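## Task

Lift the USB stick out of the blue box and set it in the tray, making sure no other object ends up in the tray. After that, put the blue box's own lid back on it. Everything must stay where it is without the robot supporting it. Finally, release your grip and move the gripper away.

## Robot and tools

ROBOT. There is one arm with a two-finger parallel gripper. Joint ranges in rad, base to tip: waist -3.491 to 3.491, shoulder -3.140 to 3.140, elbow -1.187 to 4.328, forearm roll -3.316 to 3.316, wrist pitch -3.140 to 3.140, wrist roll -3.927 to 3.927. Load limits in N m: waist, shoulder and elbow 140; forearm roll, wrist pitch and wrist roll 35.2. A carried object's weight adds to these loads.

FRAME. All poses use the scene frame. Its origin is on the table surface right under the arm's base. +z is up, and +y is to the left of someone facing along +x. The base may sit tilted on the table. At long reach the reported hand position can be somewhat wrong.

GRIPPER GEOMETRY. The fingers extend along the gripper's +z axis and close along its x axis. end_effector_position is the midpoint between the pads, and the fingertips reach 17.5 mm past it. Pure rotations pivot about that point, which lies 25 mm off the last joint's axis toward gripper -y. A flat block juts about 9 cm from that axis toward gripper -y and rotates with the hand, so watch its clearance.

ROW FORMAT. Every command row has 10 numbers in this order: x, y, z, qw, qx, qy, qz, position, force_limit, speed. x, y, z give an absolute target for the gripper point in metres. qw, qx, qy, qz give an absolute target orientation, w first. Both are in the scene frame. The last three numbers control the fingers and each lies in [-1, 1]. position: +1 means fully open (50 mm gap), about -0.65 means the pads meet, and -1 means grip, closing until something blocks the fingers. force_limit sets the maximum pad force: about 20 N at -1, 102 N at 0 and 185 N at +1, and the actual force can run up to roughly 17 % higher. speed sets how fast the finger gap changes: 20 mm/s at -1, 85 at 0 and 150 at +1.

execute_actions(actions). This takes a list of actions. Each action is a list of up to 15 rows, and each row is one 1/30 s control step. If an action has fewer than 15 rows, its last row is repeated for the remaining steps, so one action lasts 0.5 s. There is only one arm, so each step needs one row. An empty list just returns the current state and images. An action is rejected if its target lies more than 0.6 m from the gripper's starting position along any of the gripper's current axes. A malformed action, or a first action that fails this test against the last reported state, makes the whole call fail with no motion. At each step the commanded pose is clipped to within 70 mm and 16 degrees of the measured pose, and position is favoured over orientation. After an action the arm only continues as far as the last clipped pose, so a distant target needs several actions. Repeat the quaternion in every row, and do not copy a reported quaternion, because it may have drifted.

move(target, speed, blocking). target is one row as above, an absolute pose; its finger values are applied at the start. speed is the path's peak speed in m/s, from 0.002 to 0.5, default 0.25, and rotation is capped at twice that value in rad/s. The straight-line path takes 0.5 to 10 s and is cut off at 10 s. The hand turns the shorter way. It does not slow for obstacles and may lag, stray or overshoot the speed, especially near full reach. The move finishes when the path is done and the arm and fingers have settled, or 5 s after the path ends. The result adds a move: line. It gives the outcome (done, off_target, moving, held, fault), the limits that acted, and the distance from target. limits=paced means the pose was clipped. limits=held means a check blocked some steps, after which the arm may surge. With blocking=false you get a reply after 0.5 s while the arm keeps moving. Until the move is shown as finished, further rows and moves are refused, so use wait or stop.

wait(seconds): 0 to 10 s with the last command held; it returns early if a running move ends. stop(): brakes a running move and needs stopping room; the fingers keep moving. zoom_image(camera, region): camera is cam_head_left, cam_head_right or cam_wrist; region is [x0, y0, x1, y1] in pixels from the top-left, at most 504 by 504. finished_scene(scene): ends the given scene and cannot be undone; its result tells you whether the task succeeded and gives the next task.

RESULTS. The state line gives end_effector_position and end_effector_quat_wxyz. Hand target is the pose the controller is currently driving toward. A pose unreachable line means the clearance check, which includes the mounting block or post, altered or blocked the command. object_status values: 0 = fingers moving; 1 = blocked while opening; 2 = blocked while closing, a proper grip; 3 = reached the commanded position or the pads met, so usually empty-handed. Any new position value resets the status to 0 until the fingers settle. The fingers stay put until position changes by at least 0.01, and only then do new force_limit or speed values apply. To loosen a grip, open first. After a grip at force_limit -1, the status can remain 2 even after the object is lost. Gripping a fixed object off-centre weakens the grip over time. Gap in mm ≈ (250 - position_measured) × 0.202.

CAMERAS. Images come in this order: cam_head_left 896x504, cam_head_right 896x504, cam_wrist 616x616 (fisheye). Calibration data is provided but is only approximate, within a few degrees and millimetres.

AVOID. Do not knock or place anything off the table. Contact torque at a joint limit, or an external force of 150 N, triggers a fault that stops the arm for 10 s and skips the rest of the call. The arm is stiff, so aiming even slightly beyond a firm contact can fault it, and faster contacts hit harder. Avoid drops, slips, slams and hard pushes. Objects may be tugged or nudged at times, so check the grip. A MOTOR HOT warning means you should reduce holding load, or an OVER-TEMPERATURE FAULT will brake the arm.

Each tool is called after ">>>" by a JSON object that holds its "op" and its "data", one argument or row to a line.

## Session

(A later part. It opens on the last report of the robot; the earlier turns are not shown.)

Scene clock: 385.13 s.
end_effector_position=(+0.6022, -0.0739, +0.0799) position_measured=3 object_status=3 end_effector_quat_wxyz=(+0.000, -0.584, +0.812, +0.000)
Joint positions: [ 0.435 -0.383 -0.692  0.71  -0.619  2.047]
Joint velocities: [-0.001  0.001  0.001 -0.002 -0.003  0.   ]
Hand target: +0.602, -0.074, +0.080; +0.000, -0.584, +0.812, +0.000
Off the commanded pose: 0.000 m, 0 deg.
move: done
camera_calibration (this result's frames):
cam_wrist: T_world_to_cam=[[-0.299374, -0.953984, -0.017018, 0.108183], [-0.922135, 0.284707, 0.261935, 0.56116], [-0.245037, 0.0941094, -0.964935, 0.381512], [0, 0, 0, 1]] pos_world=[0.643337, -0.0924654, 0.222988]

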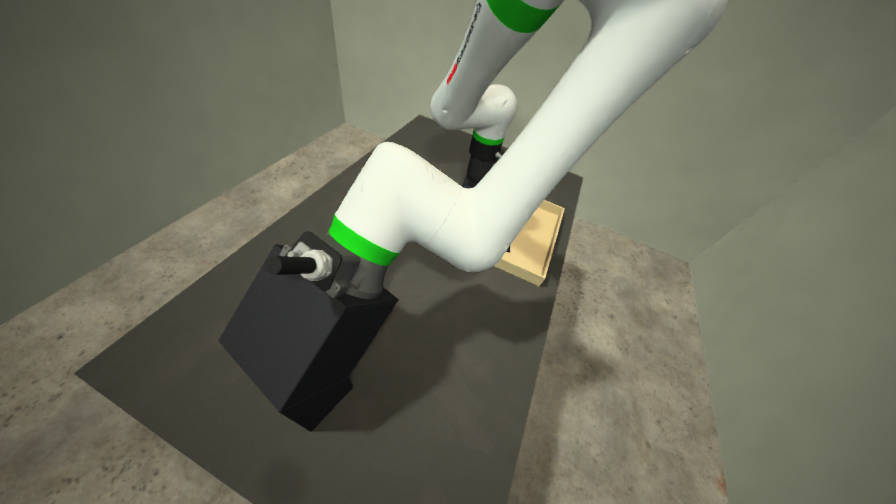

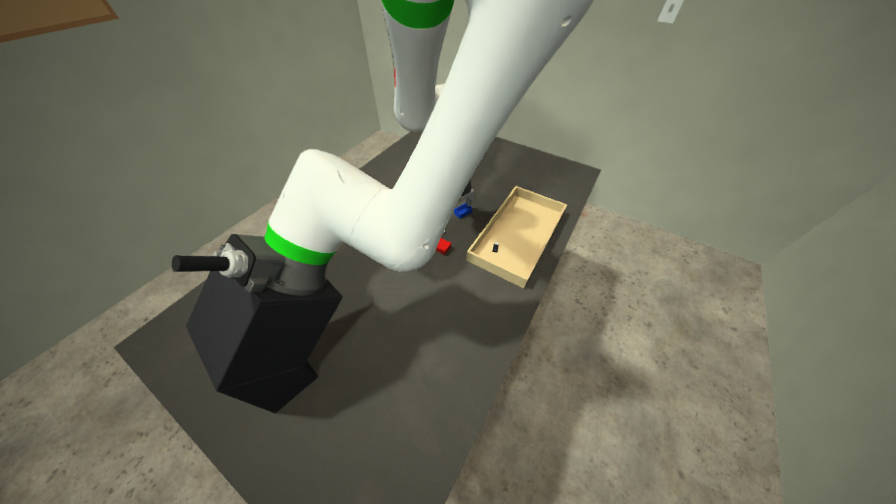

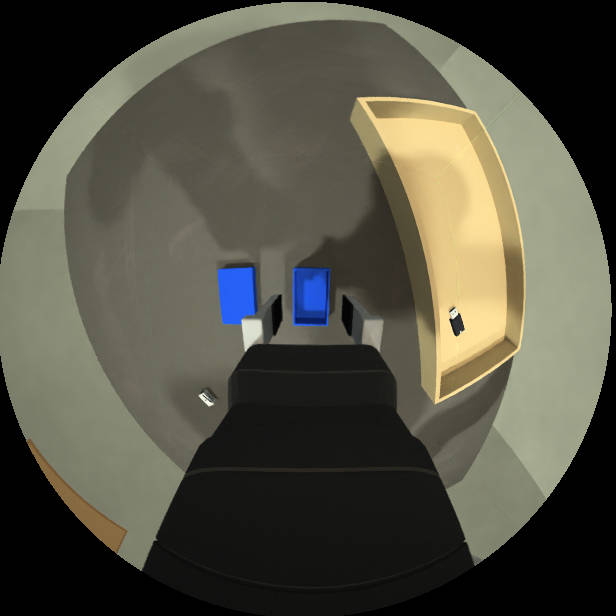

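>>> {"op": "move", "data": {
  "target": [0.629, 0.007, 0.045, 0, -0.5842, 0.8116, 0, 1, -0.4, 0.3],
  "speed": 0.25
}}

>>> {"op": "move", "data": {
  "target": [0.629, 0.007, 0.0205, 0, -0.5842, 0.8116, 0, 1, -0.4, 0.3],
  "speed": 0.05
}}

>>> {"op": "move", "data": {
  "target": [0.629, 0.007, 0.0205, 0, -0.5842, 0.8116, 0, -1, -0.5, 0],
  "speed": 0.02
}}

Scene clock: 404.70 s.
end_effector_position=(+0.6289, +0.0073, +0.0453) position_measured=3 object_status=3 end_effector_quat_wxyz=(+0.000, -0.584, +0.812, +0.000)
Joint positions: [ 0.549 -0.216 -0.645  0.896 -0.612  1.77 ]
Joint velocities: [-0.002  0.001 -0.     0.001 -0.001 -0.001]
Hand target: +0.629, +0.007, +0.045; -0.000, -0.584, +0.812, +0.000
Off the commanded pose: 0.000 m, 0 deg.
move: done
camera_calibration (this result's frames):
cam_wrist: T_world_to_cam=[[-0.298778, -0.954172, -0.0169498, 0.192692], [-0.92229, 0.284141, 0.262002, 0.571857], [-0.245179, 0.0939133, -0.964918, 0.347203], [0, 0, 0, 1]] pos_world=[0.670117, -0.0112333, 0.188461]

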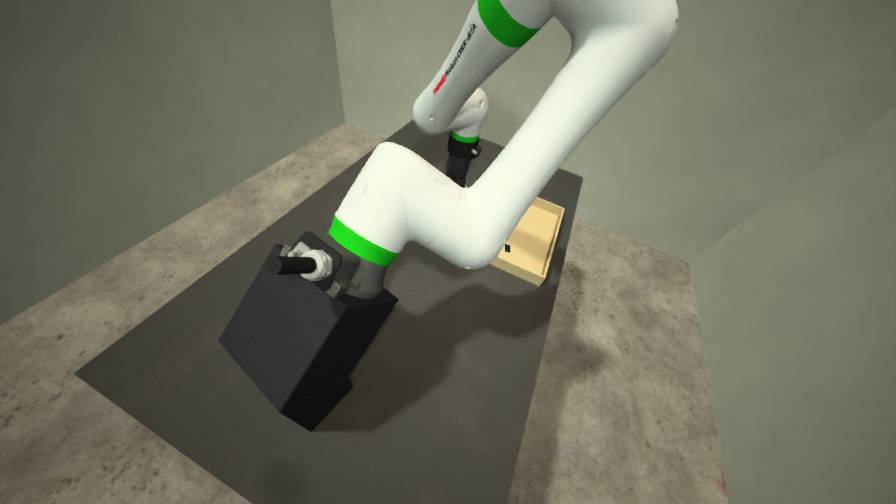

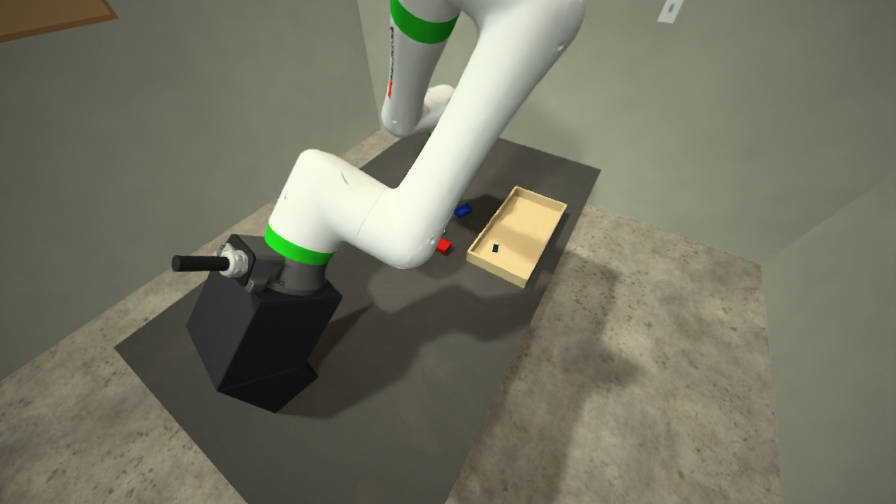

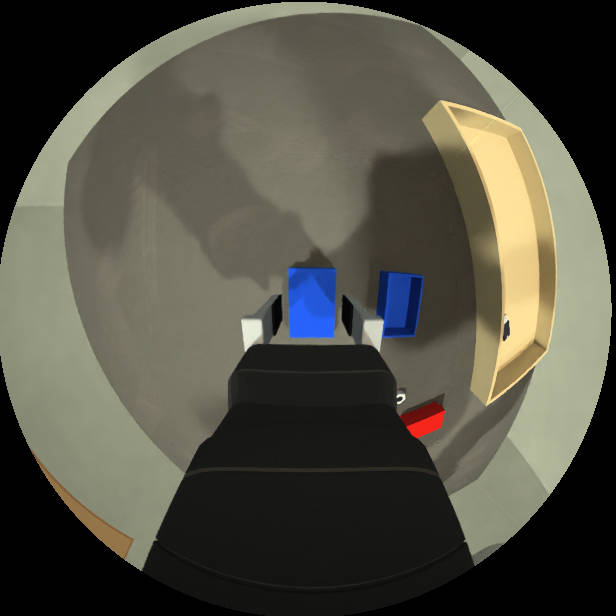

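Scene clock: 405.47 s.
end_effector_position=(+0.6289, +0.0071, +0.0206) position_measured=3 object_status=3 end_effector_quat_wxyz=(+0.000, -0.584, +0.812, +0.000)
Joint positions: [ 0.503 -0.16  -0.646  0.946 -0.546  1.733]
Joint velocities: [-0.002  0.002 -0.     0.001  0.001 -0.001]
Hand target: +0.629, +0.007, +0.021; -0.000, -0.584, +0.812, +0.000
Off the commanded pose: 0.000 m, 0 deg.
move: done
camera_calibration (this result's frames):
cam_wrist: T_world_to_cam=[[-0.299174, -0.954053, -0.0166855, 0.192308], [-0.922112, 0.284573, 0.26216, 0.5783], [-0.245367, 0.0938176, -0.96488, 0.323434], [0, 0, 0, 1]] pos_world=[0.670151, -0.0114405, 0.163676]

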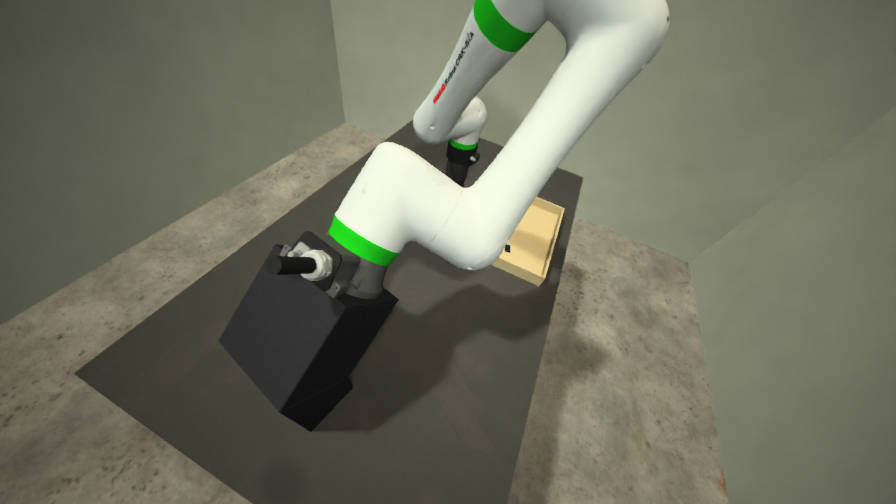

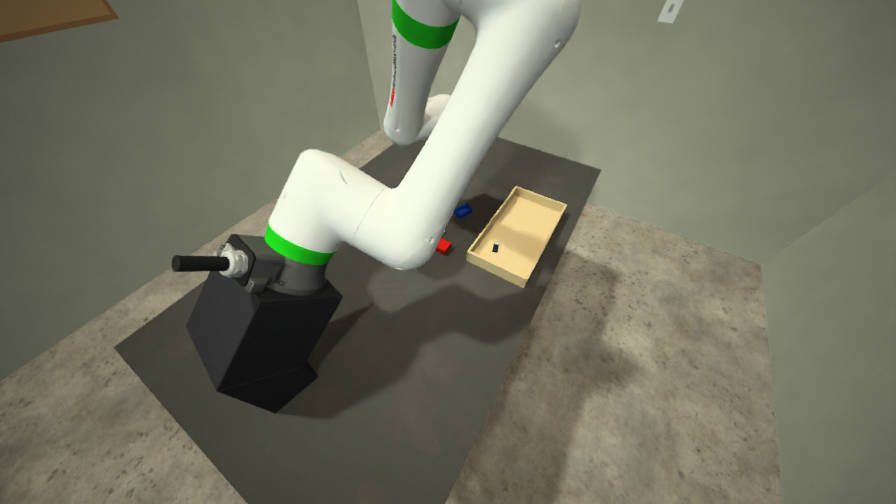

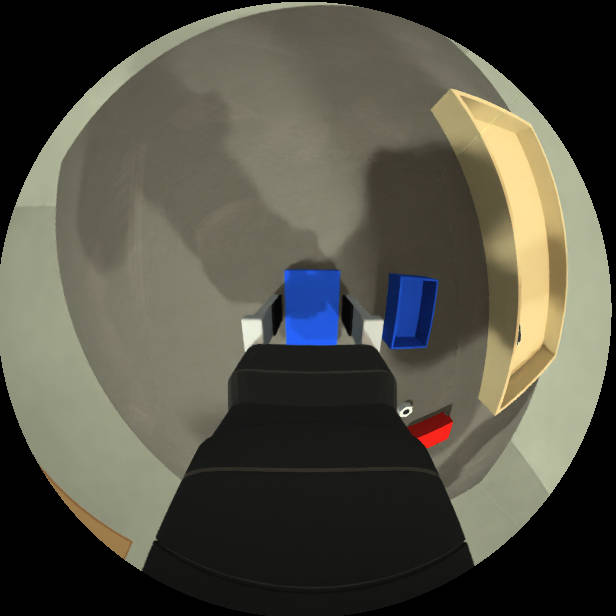

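Scene clock: 406.17 s.
end_effector_position=(+0.6290, +0.0070, +0.0205) position_measured=49 object_status=2 end_effector_quat_wxyz=(-0.000, -0.584, +0.812, +0.000)
Joint positions: [ 0.503 -0.16  -0.646  0.947 -0.546  1.733]
Joint velocities: [ 0.001  0.     0.     0.001 -0.001 -0.   ]
Hand target: +0.629, +0.007, +0.020; +0.000, -0.584, +0.812, +0.000
Off the commanded pose: 0.000 m, 0 deg.
move: done
camera_calibration (this result's frames):
cam_wrist: T_world_to_cam=[[-0.299053, -0.954093, -0.0165645, 0.192185], [-0.922159, 0.284493, 0.26208, 0.578387], [-0.245336, 0.0936509, -0.964904, 0.323365], [0, 0, 0, 1]] pos_world=[0.670171, -0.0114686, 0.163616]

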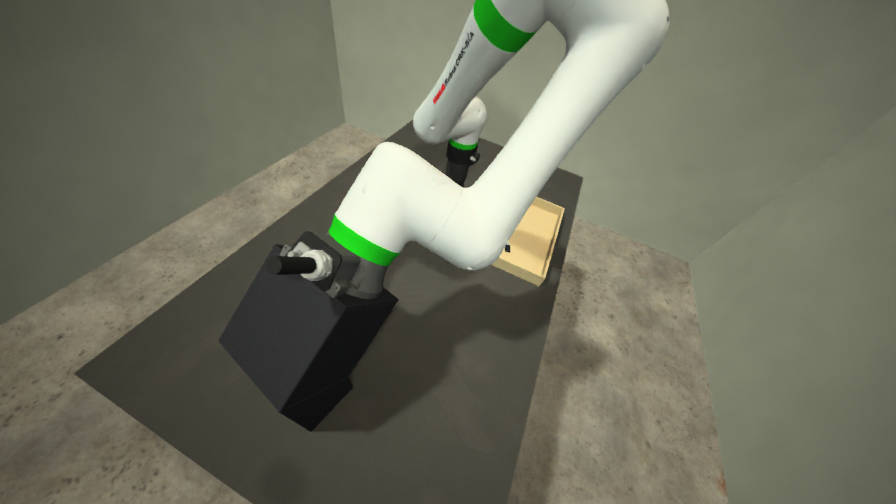

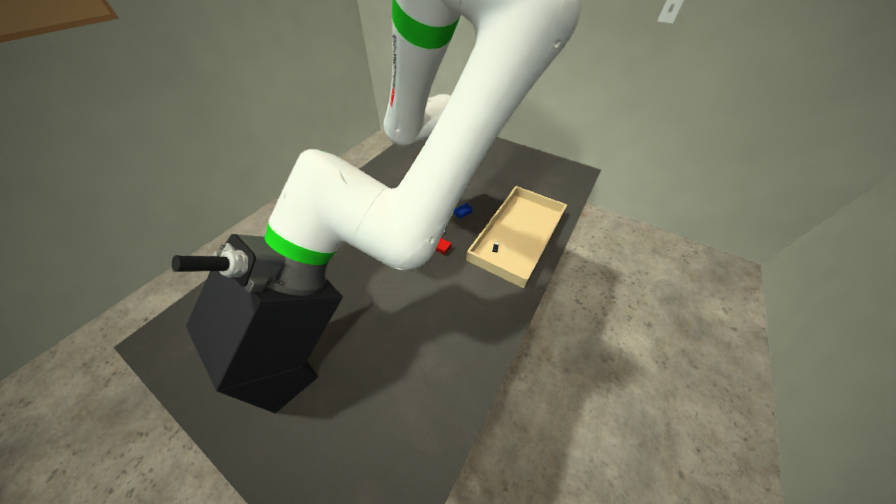

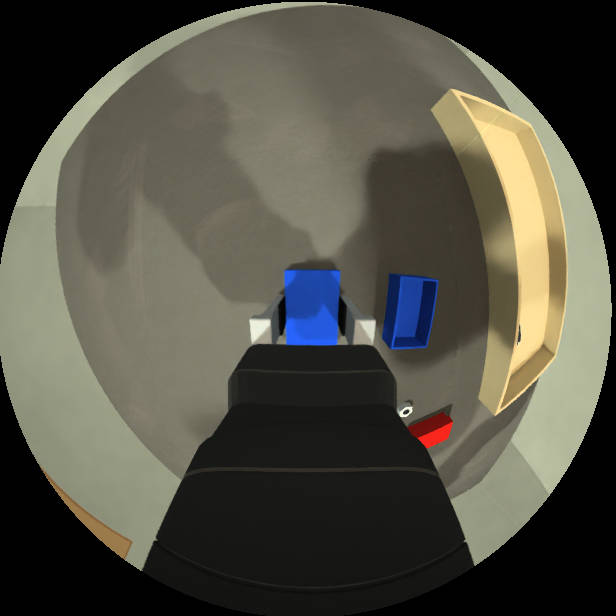

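>>> {"op": "move", "data": {
  "target": [0.629, 0.007, 0.06, 0, -0.5842, 0.8116, 0, -1, -0.5, 0],
  "speed": 0.15
}}

>>> {"op": "move", "data": {
  "target": [0.603, -0.0736, 0.06, 0, -0.5842, 0.8116, 0, -1, -0.5, 0],
  "speed": 0.2
}}

>>> {"op": "move", "data": {
  "target": [0.603, -0.0736, 0.047, 0, -0.5842, 0.8116, 0, -1, -0.5, 0],
  "speed": 0.04
}}

Scene clock: 411.67 s.
end_effector_position=(+0.6291, +0.0069, +0.0599) position_measured=49 object_status=2 end_effector_quat_wxyz=(-0.000, -0.584, +0.812, -0.000)
Joint positions: [ 0.575 -0.247 -0.643  0.871 -0.653  1.788]
Joint velocities: [ 0.     0.     0.    -0.001 -0.001  0.001]
Hand target: +0.629, +0.007, +0.060; +0.000, -0.584, +0.812, -0.000
Off the commanded pose: 0.000 m, 0 deg.
move: done
camera_calibration (this result's frames):
cam_wrist: T_world_to_cam=[[-0.2989, -0.954143, -0.0164097, 0.192692], [-0.922242, 0.284403, 0.261886, 0.568247], [-0.24521, 0.0934116, -0.964959, 0.361355], [0, 0, 0, 1]] pos_world=[0.670265, -0.0115097, 0.203039]

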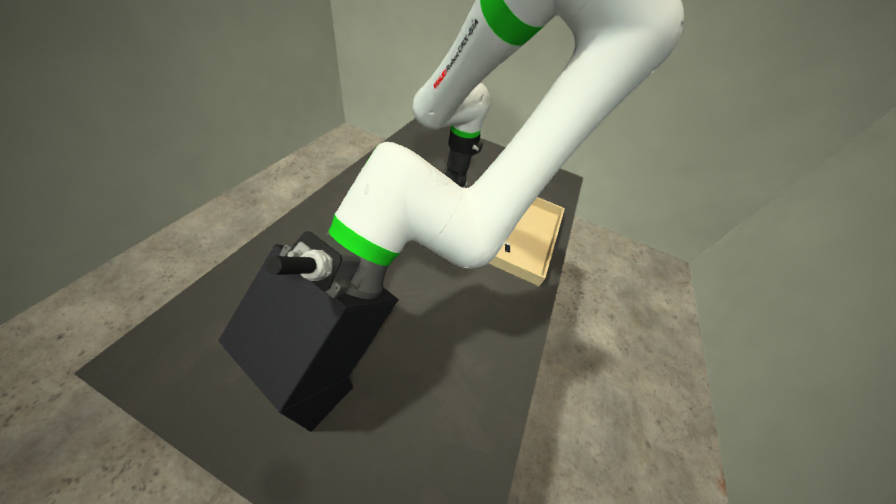

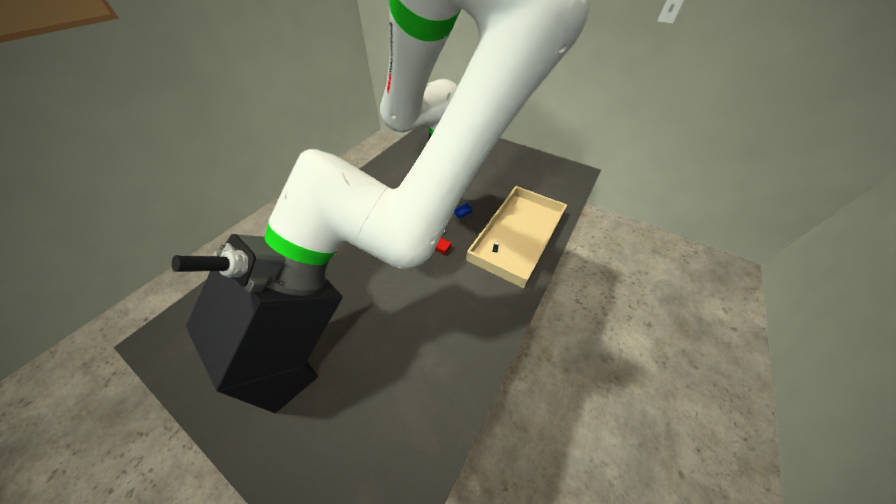

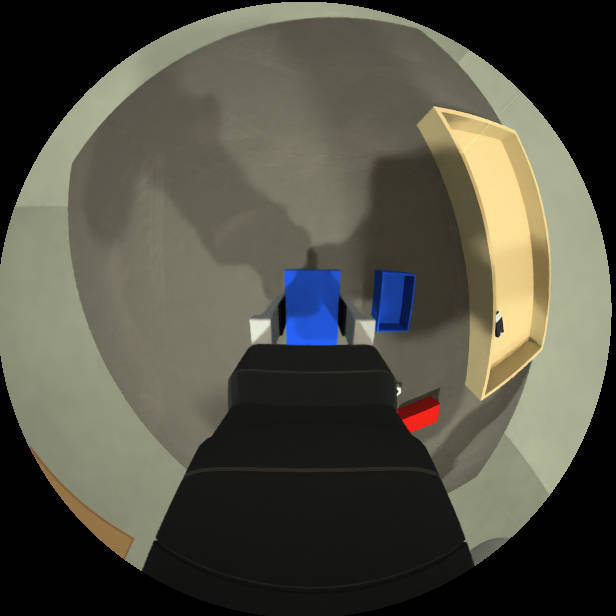

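Scene clock: 412.50 s.
end_effector_position=(+0.6032, -0.0735, +0.0599) position_measured=49 object_status=2 end_effector_quat_wxyz=(+0.000, -0.584, +0.812, +0.000)
Joint positions: [ 0.403 -0.334 -0.694  0.737 -0.561  2.028]
Joint velocities: [ 0.001  0.002  0.001 -0.001 -0.002  0.001]
Hand target: +0.603, -0.074, +0.060; +0.000, -0.584, +0.812, +0.000
Off the commanded pose: 0.000 m, 0 deg.
move: done
camera_calibration (this result's frames):
cam_wrist: T_world_to_cam=[[-0.299382, -0.953983, -0.0169335, 0.108497], [-0.922123, 0.284734, 0.261946, 0.567185], [-0.24507, 0.0940366, -0.964934, 0.362451], [0, 0, 0, 1]] pos_world=[0.644323, -0.0920763, 0.203006]

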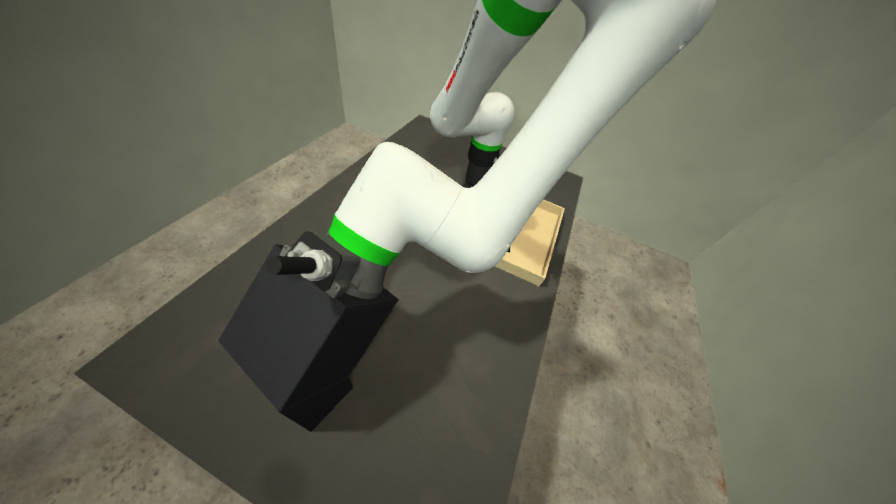

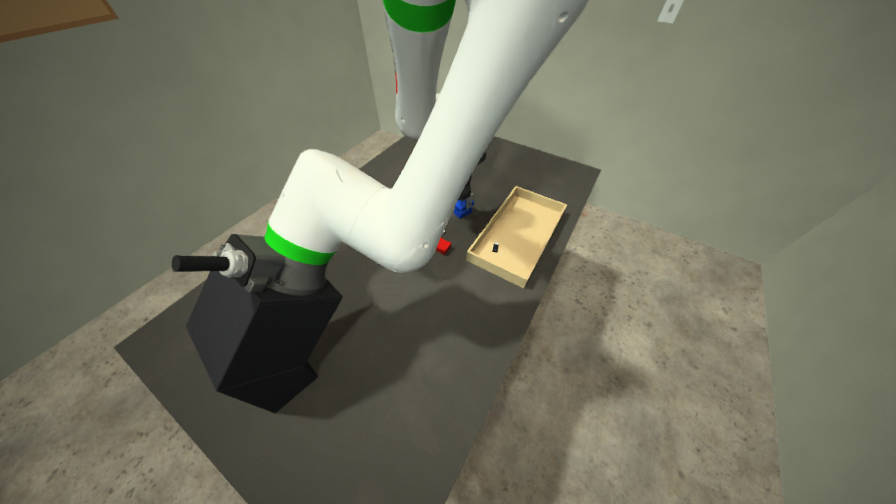

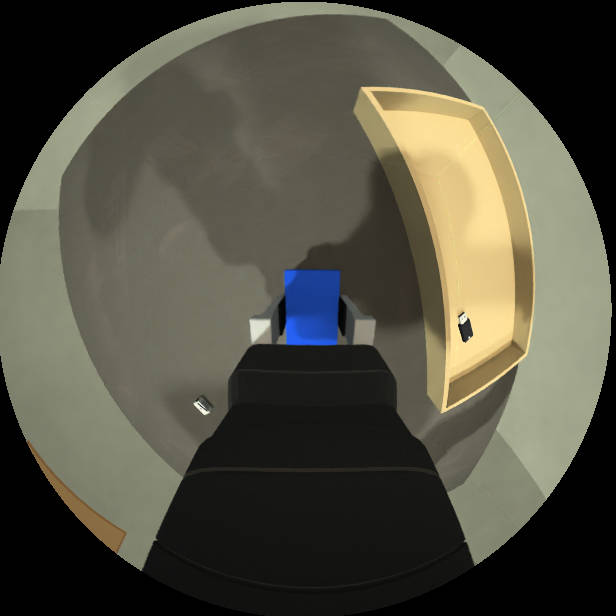

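Scene clock: 413.20 s.
end_effector_position=(+0.6030, -0.0736, +0.0470) position_measured=49 object_status=2 end_effector_quat_wxyz=(+0.000, -0.584, +0.812, +0.000)
Joint positions: [ 0.381 -0.302 -0.696  0.759 -0.523  2.011]
Joint velocities: [-0.     0.001 -0.     0.     0.    -0.   ]
Hand target: +0.603, -0.074, +0.047; +0.000, -0.584, +0.812, +0.000
Off the commanded pose: 0.000 m, 0 deg.
move: done
camera_calibration (this result's frames):
cam_wrist: T_world_to_cam=[[-0.299127, -0.954068, -0.0166445, 0.108029], [-0.922144, 0.284545, 0.262077, 0.57038], [-0.245303, 0.0937427, -0.964904, 0.350137], [0, 0, 0, 1]] pos_world=[0.644177, -0.0920552, 0.190163]

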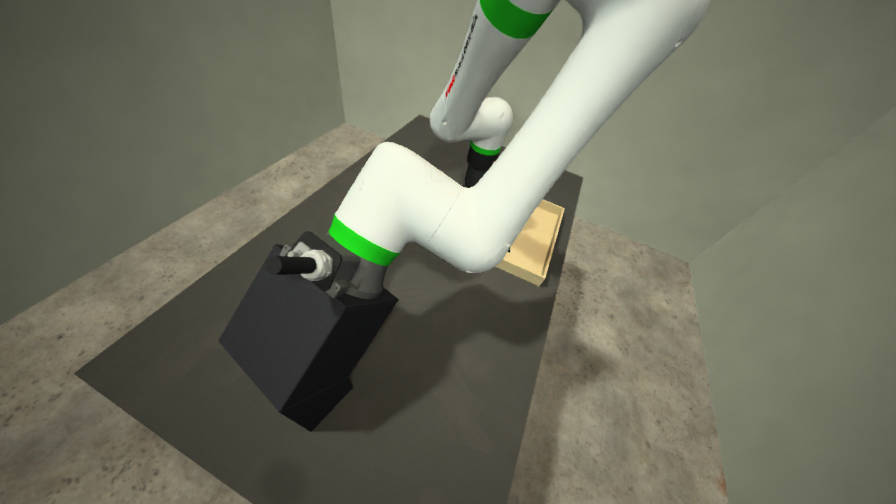

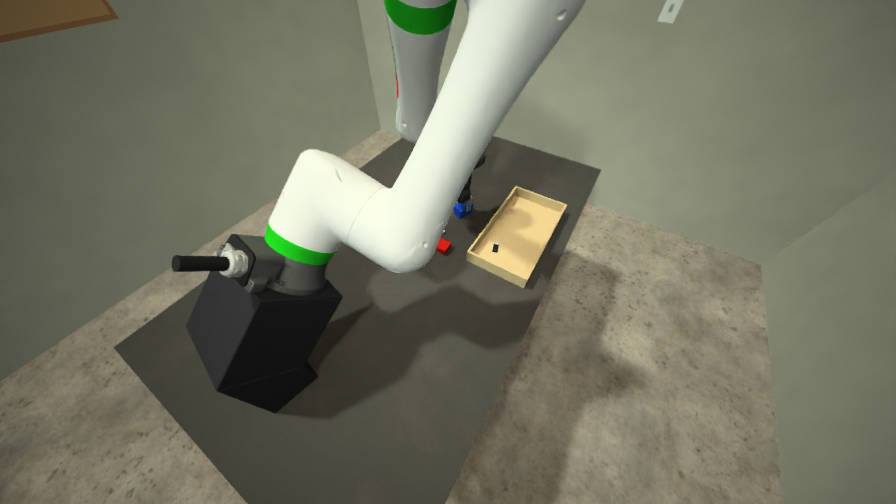

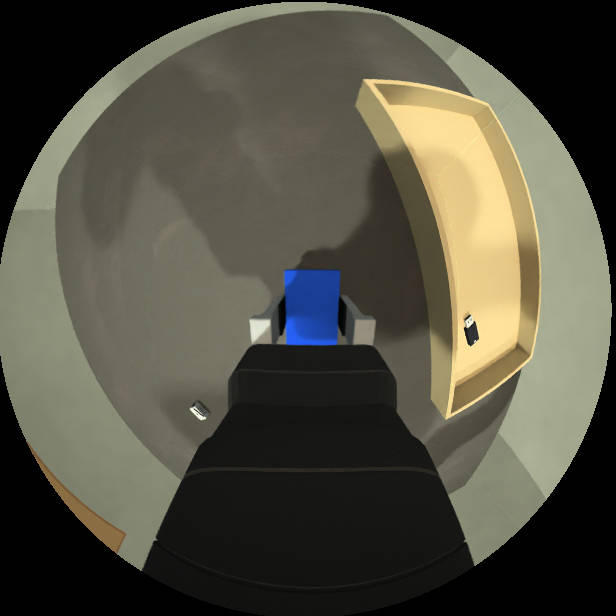

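>>> {"op": "move", "data": {
  "target": [0.603, -0.0736, 0.036, 0, -0.5842, 0.8116, 0, -1, -0.5, 0],
  "speed": 0.015
}}

>>> {"op": "zoom_image", "data": {
  "camera": "cam_head_right",
  "region": [420, 170, 520, 245]
}}

Scene clock: 417.00 s.
end_effector_position=(+0.6030, -0.0736, +0.0360) position_measured=49 object_status=2 end_effector_quat_wxyz=(+0.000, -0.584, +0.812, +0.000)
Joint positions: [ 0.363 -0.275 -0.698  0.781 -0.491  1.994]
Joint velocities: [-0.    -0.001 -0.     0.    -0.    -0.001]
Hand target: +0.603, -0.074, +0.036; +0.000, -0.584, +0.812, +0.000
Off the commanded pose: 0.000 m, 0 deg.
move: done
camera_calibration (this result's frames):
cam_wrist: T_world_to_cam=[[-0.299115, -0.954072, -0.0166312, 0.107835], [-0.922144, 0.284536, 0.262088, 0.57326], [-0.245318, 0.0937306, -0.964901, 0.339519], [0, 0, 0, 1]] pos_world=[0.644174, -0.0920538, 0.179151]

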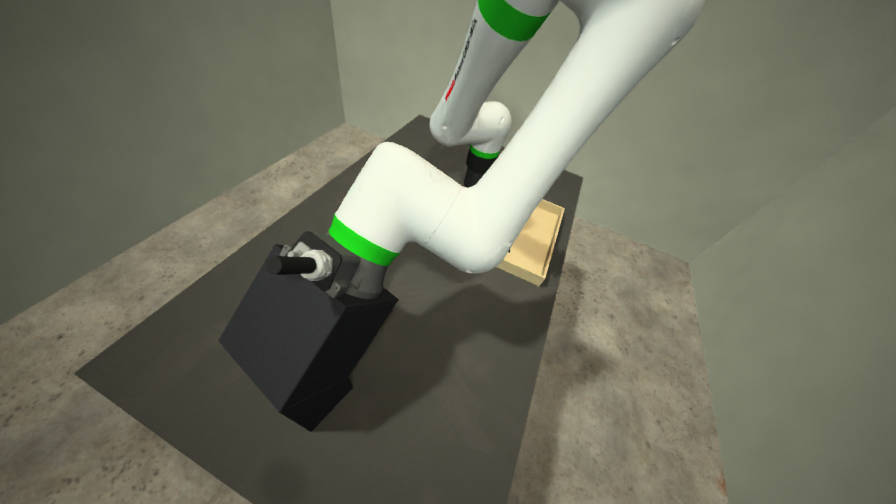

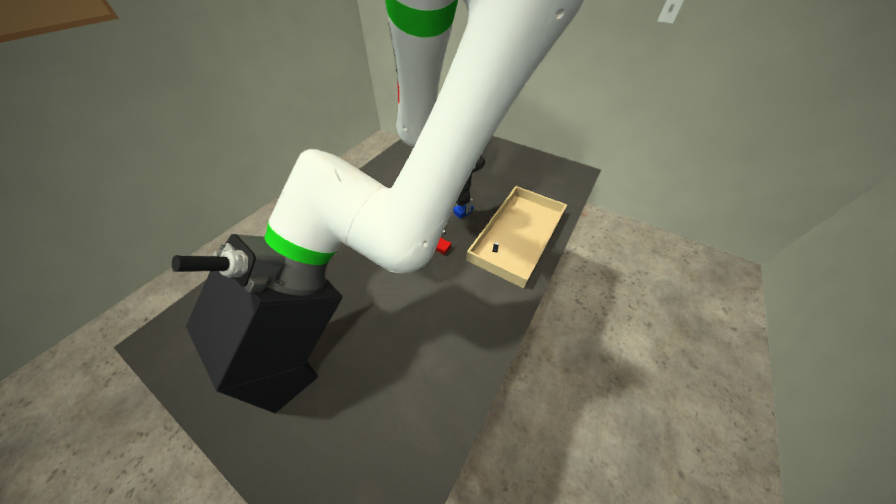

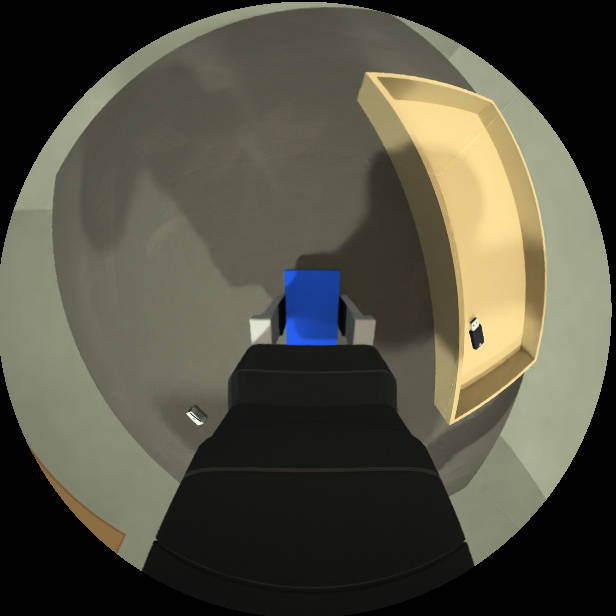

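Region (420, 170, 520, 245) of cam_head_right's 896x504 image, scaled by 5.040, with more detail than that image has; it fills the top 378 rows of this view, and the rest is white.

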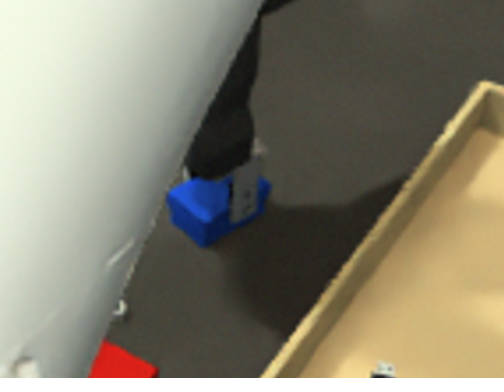

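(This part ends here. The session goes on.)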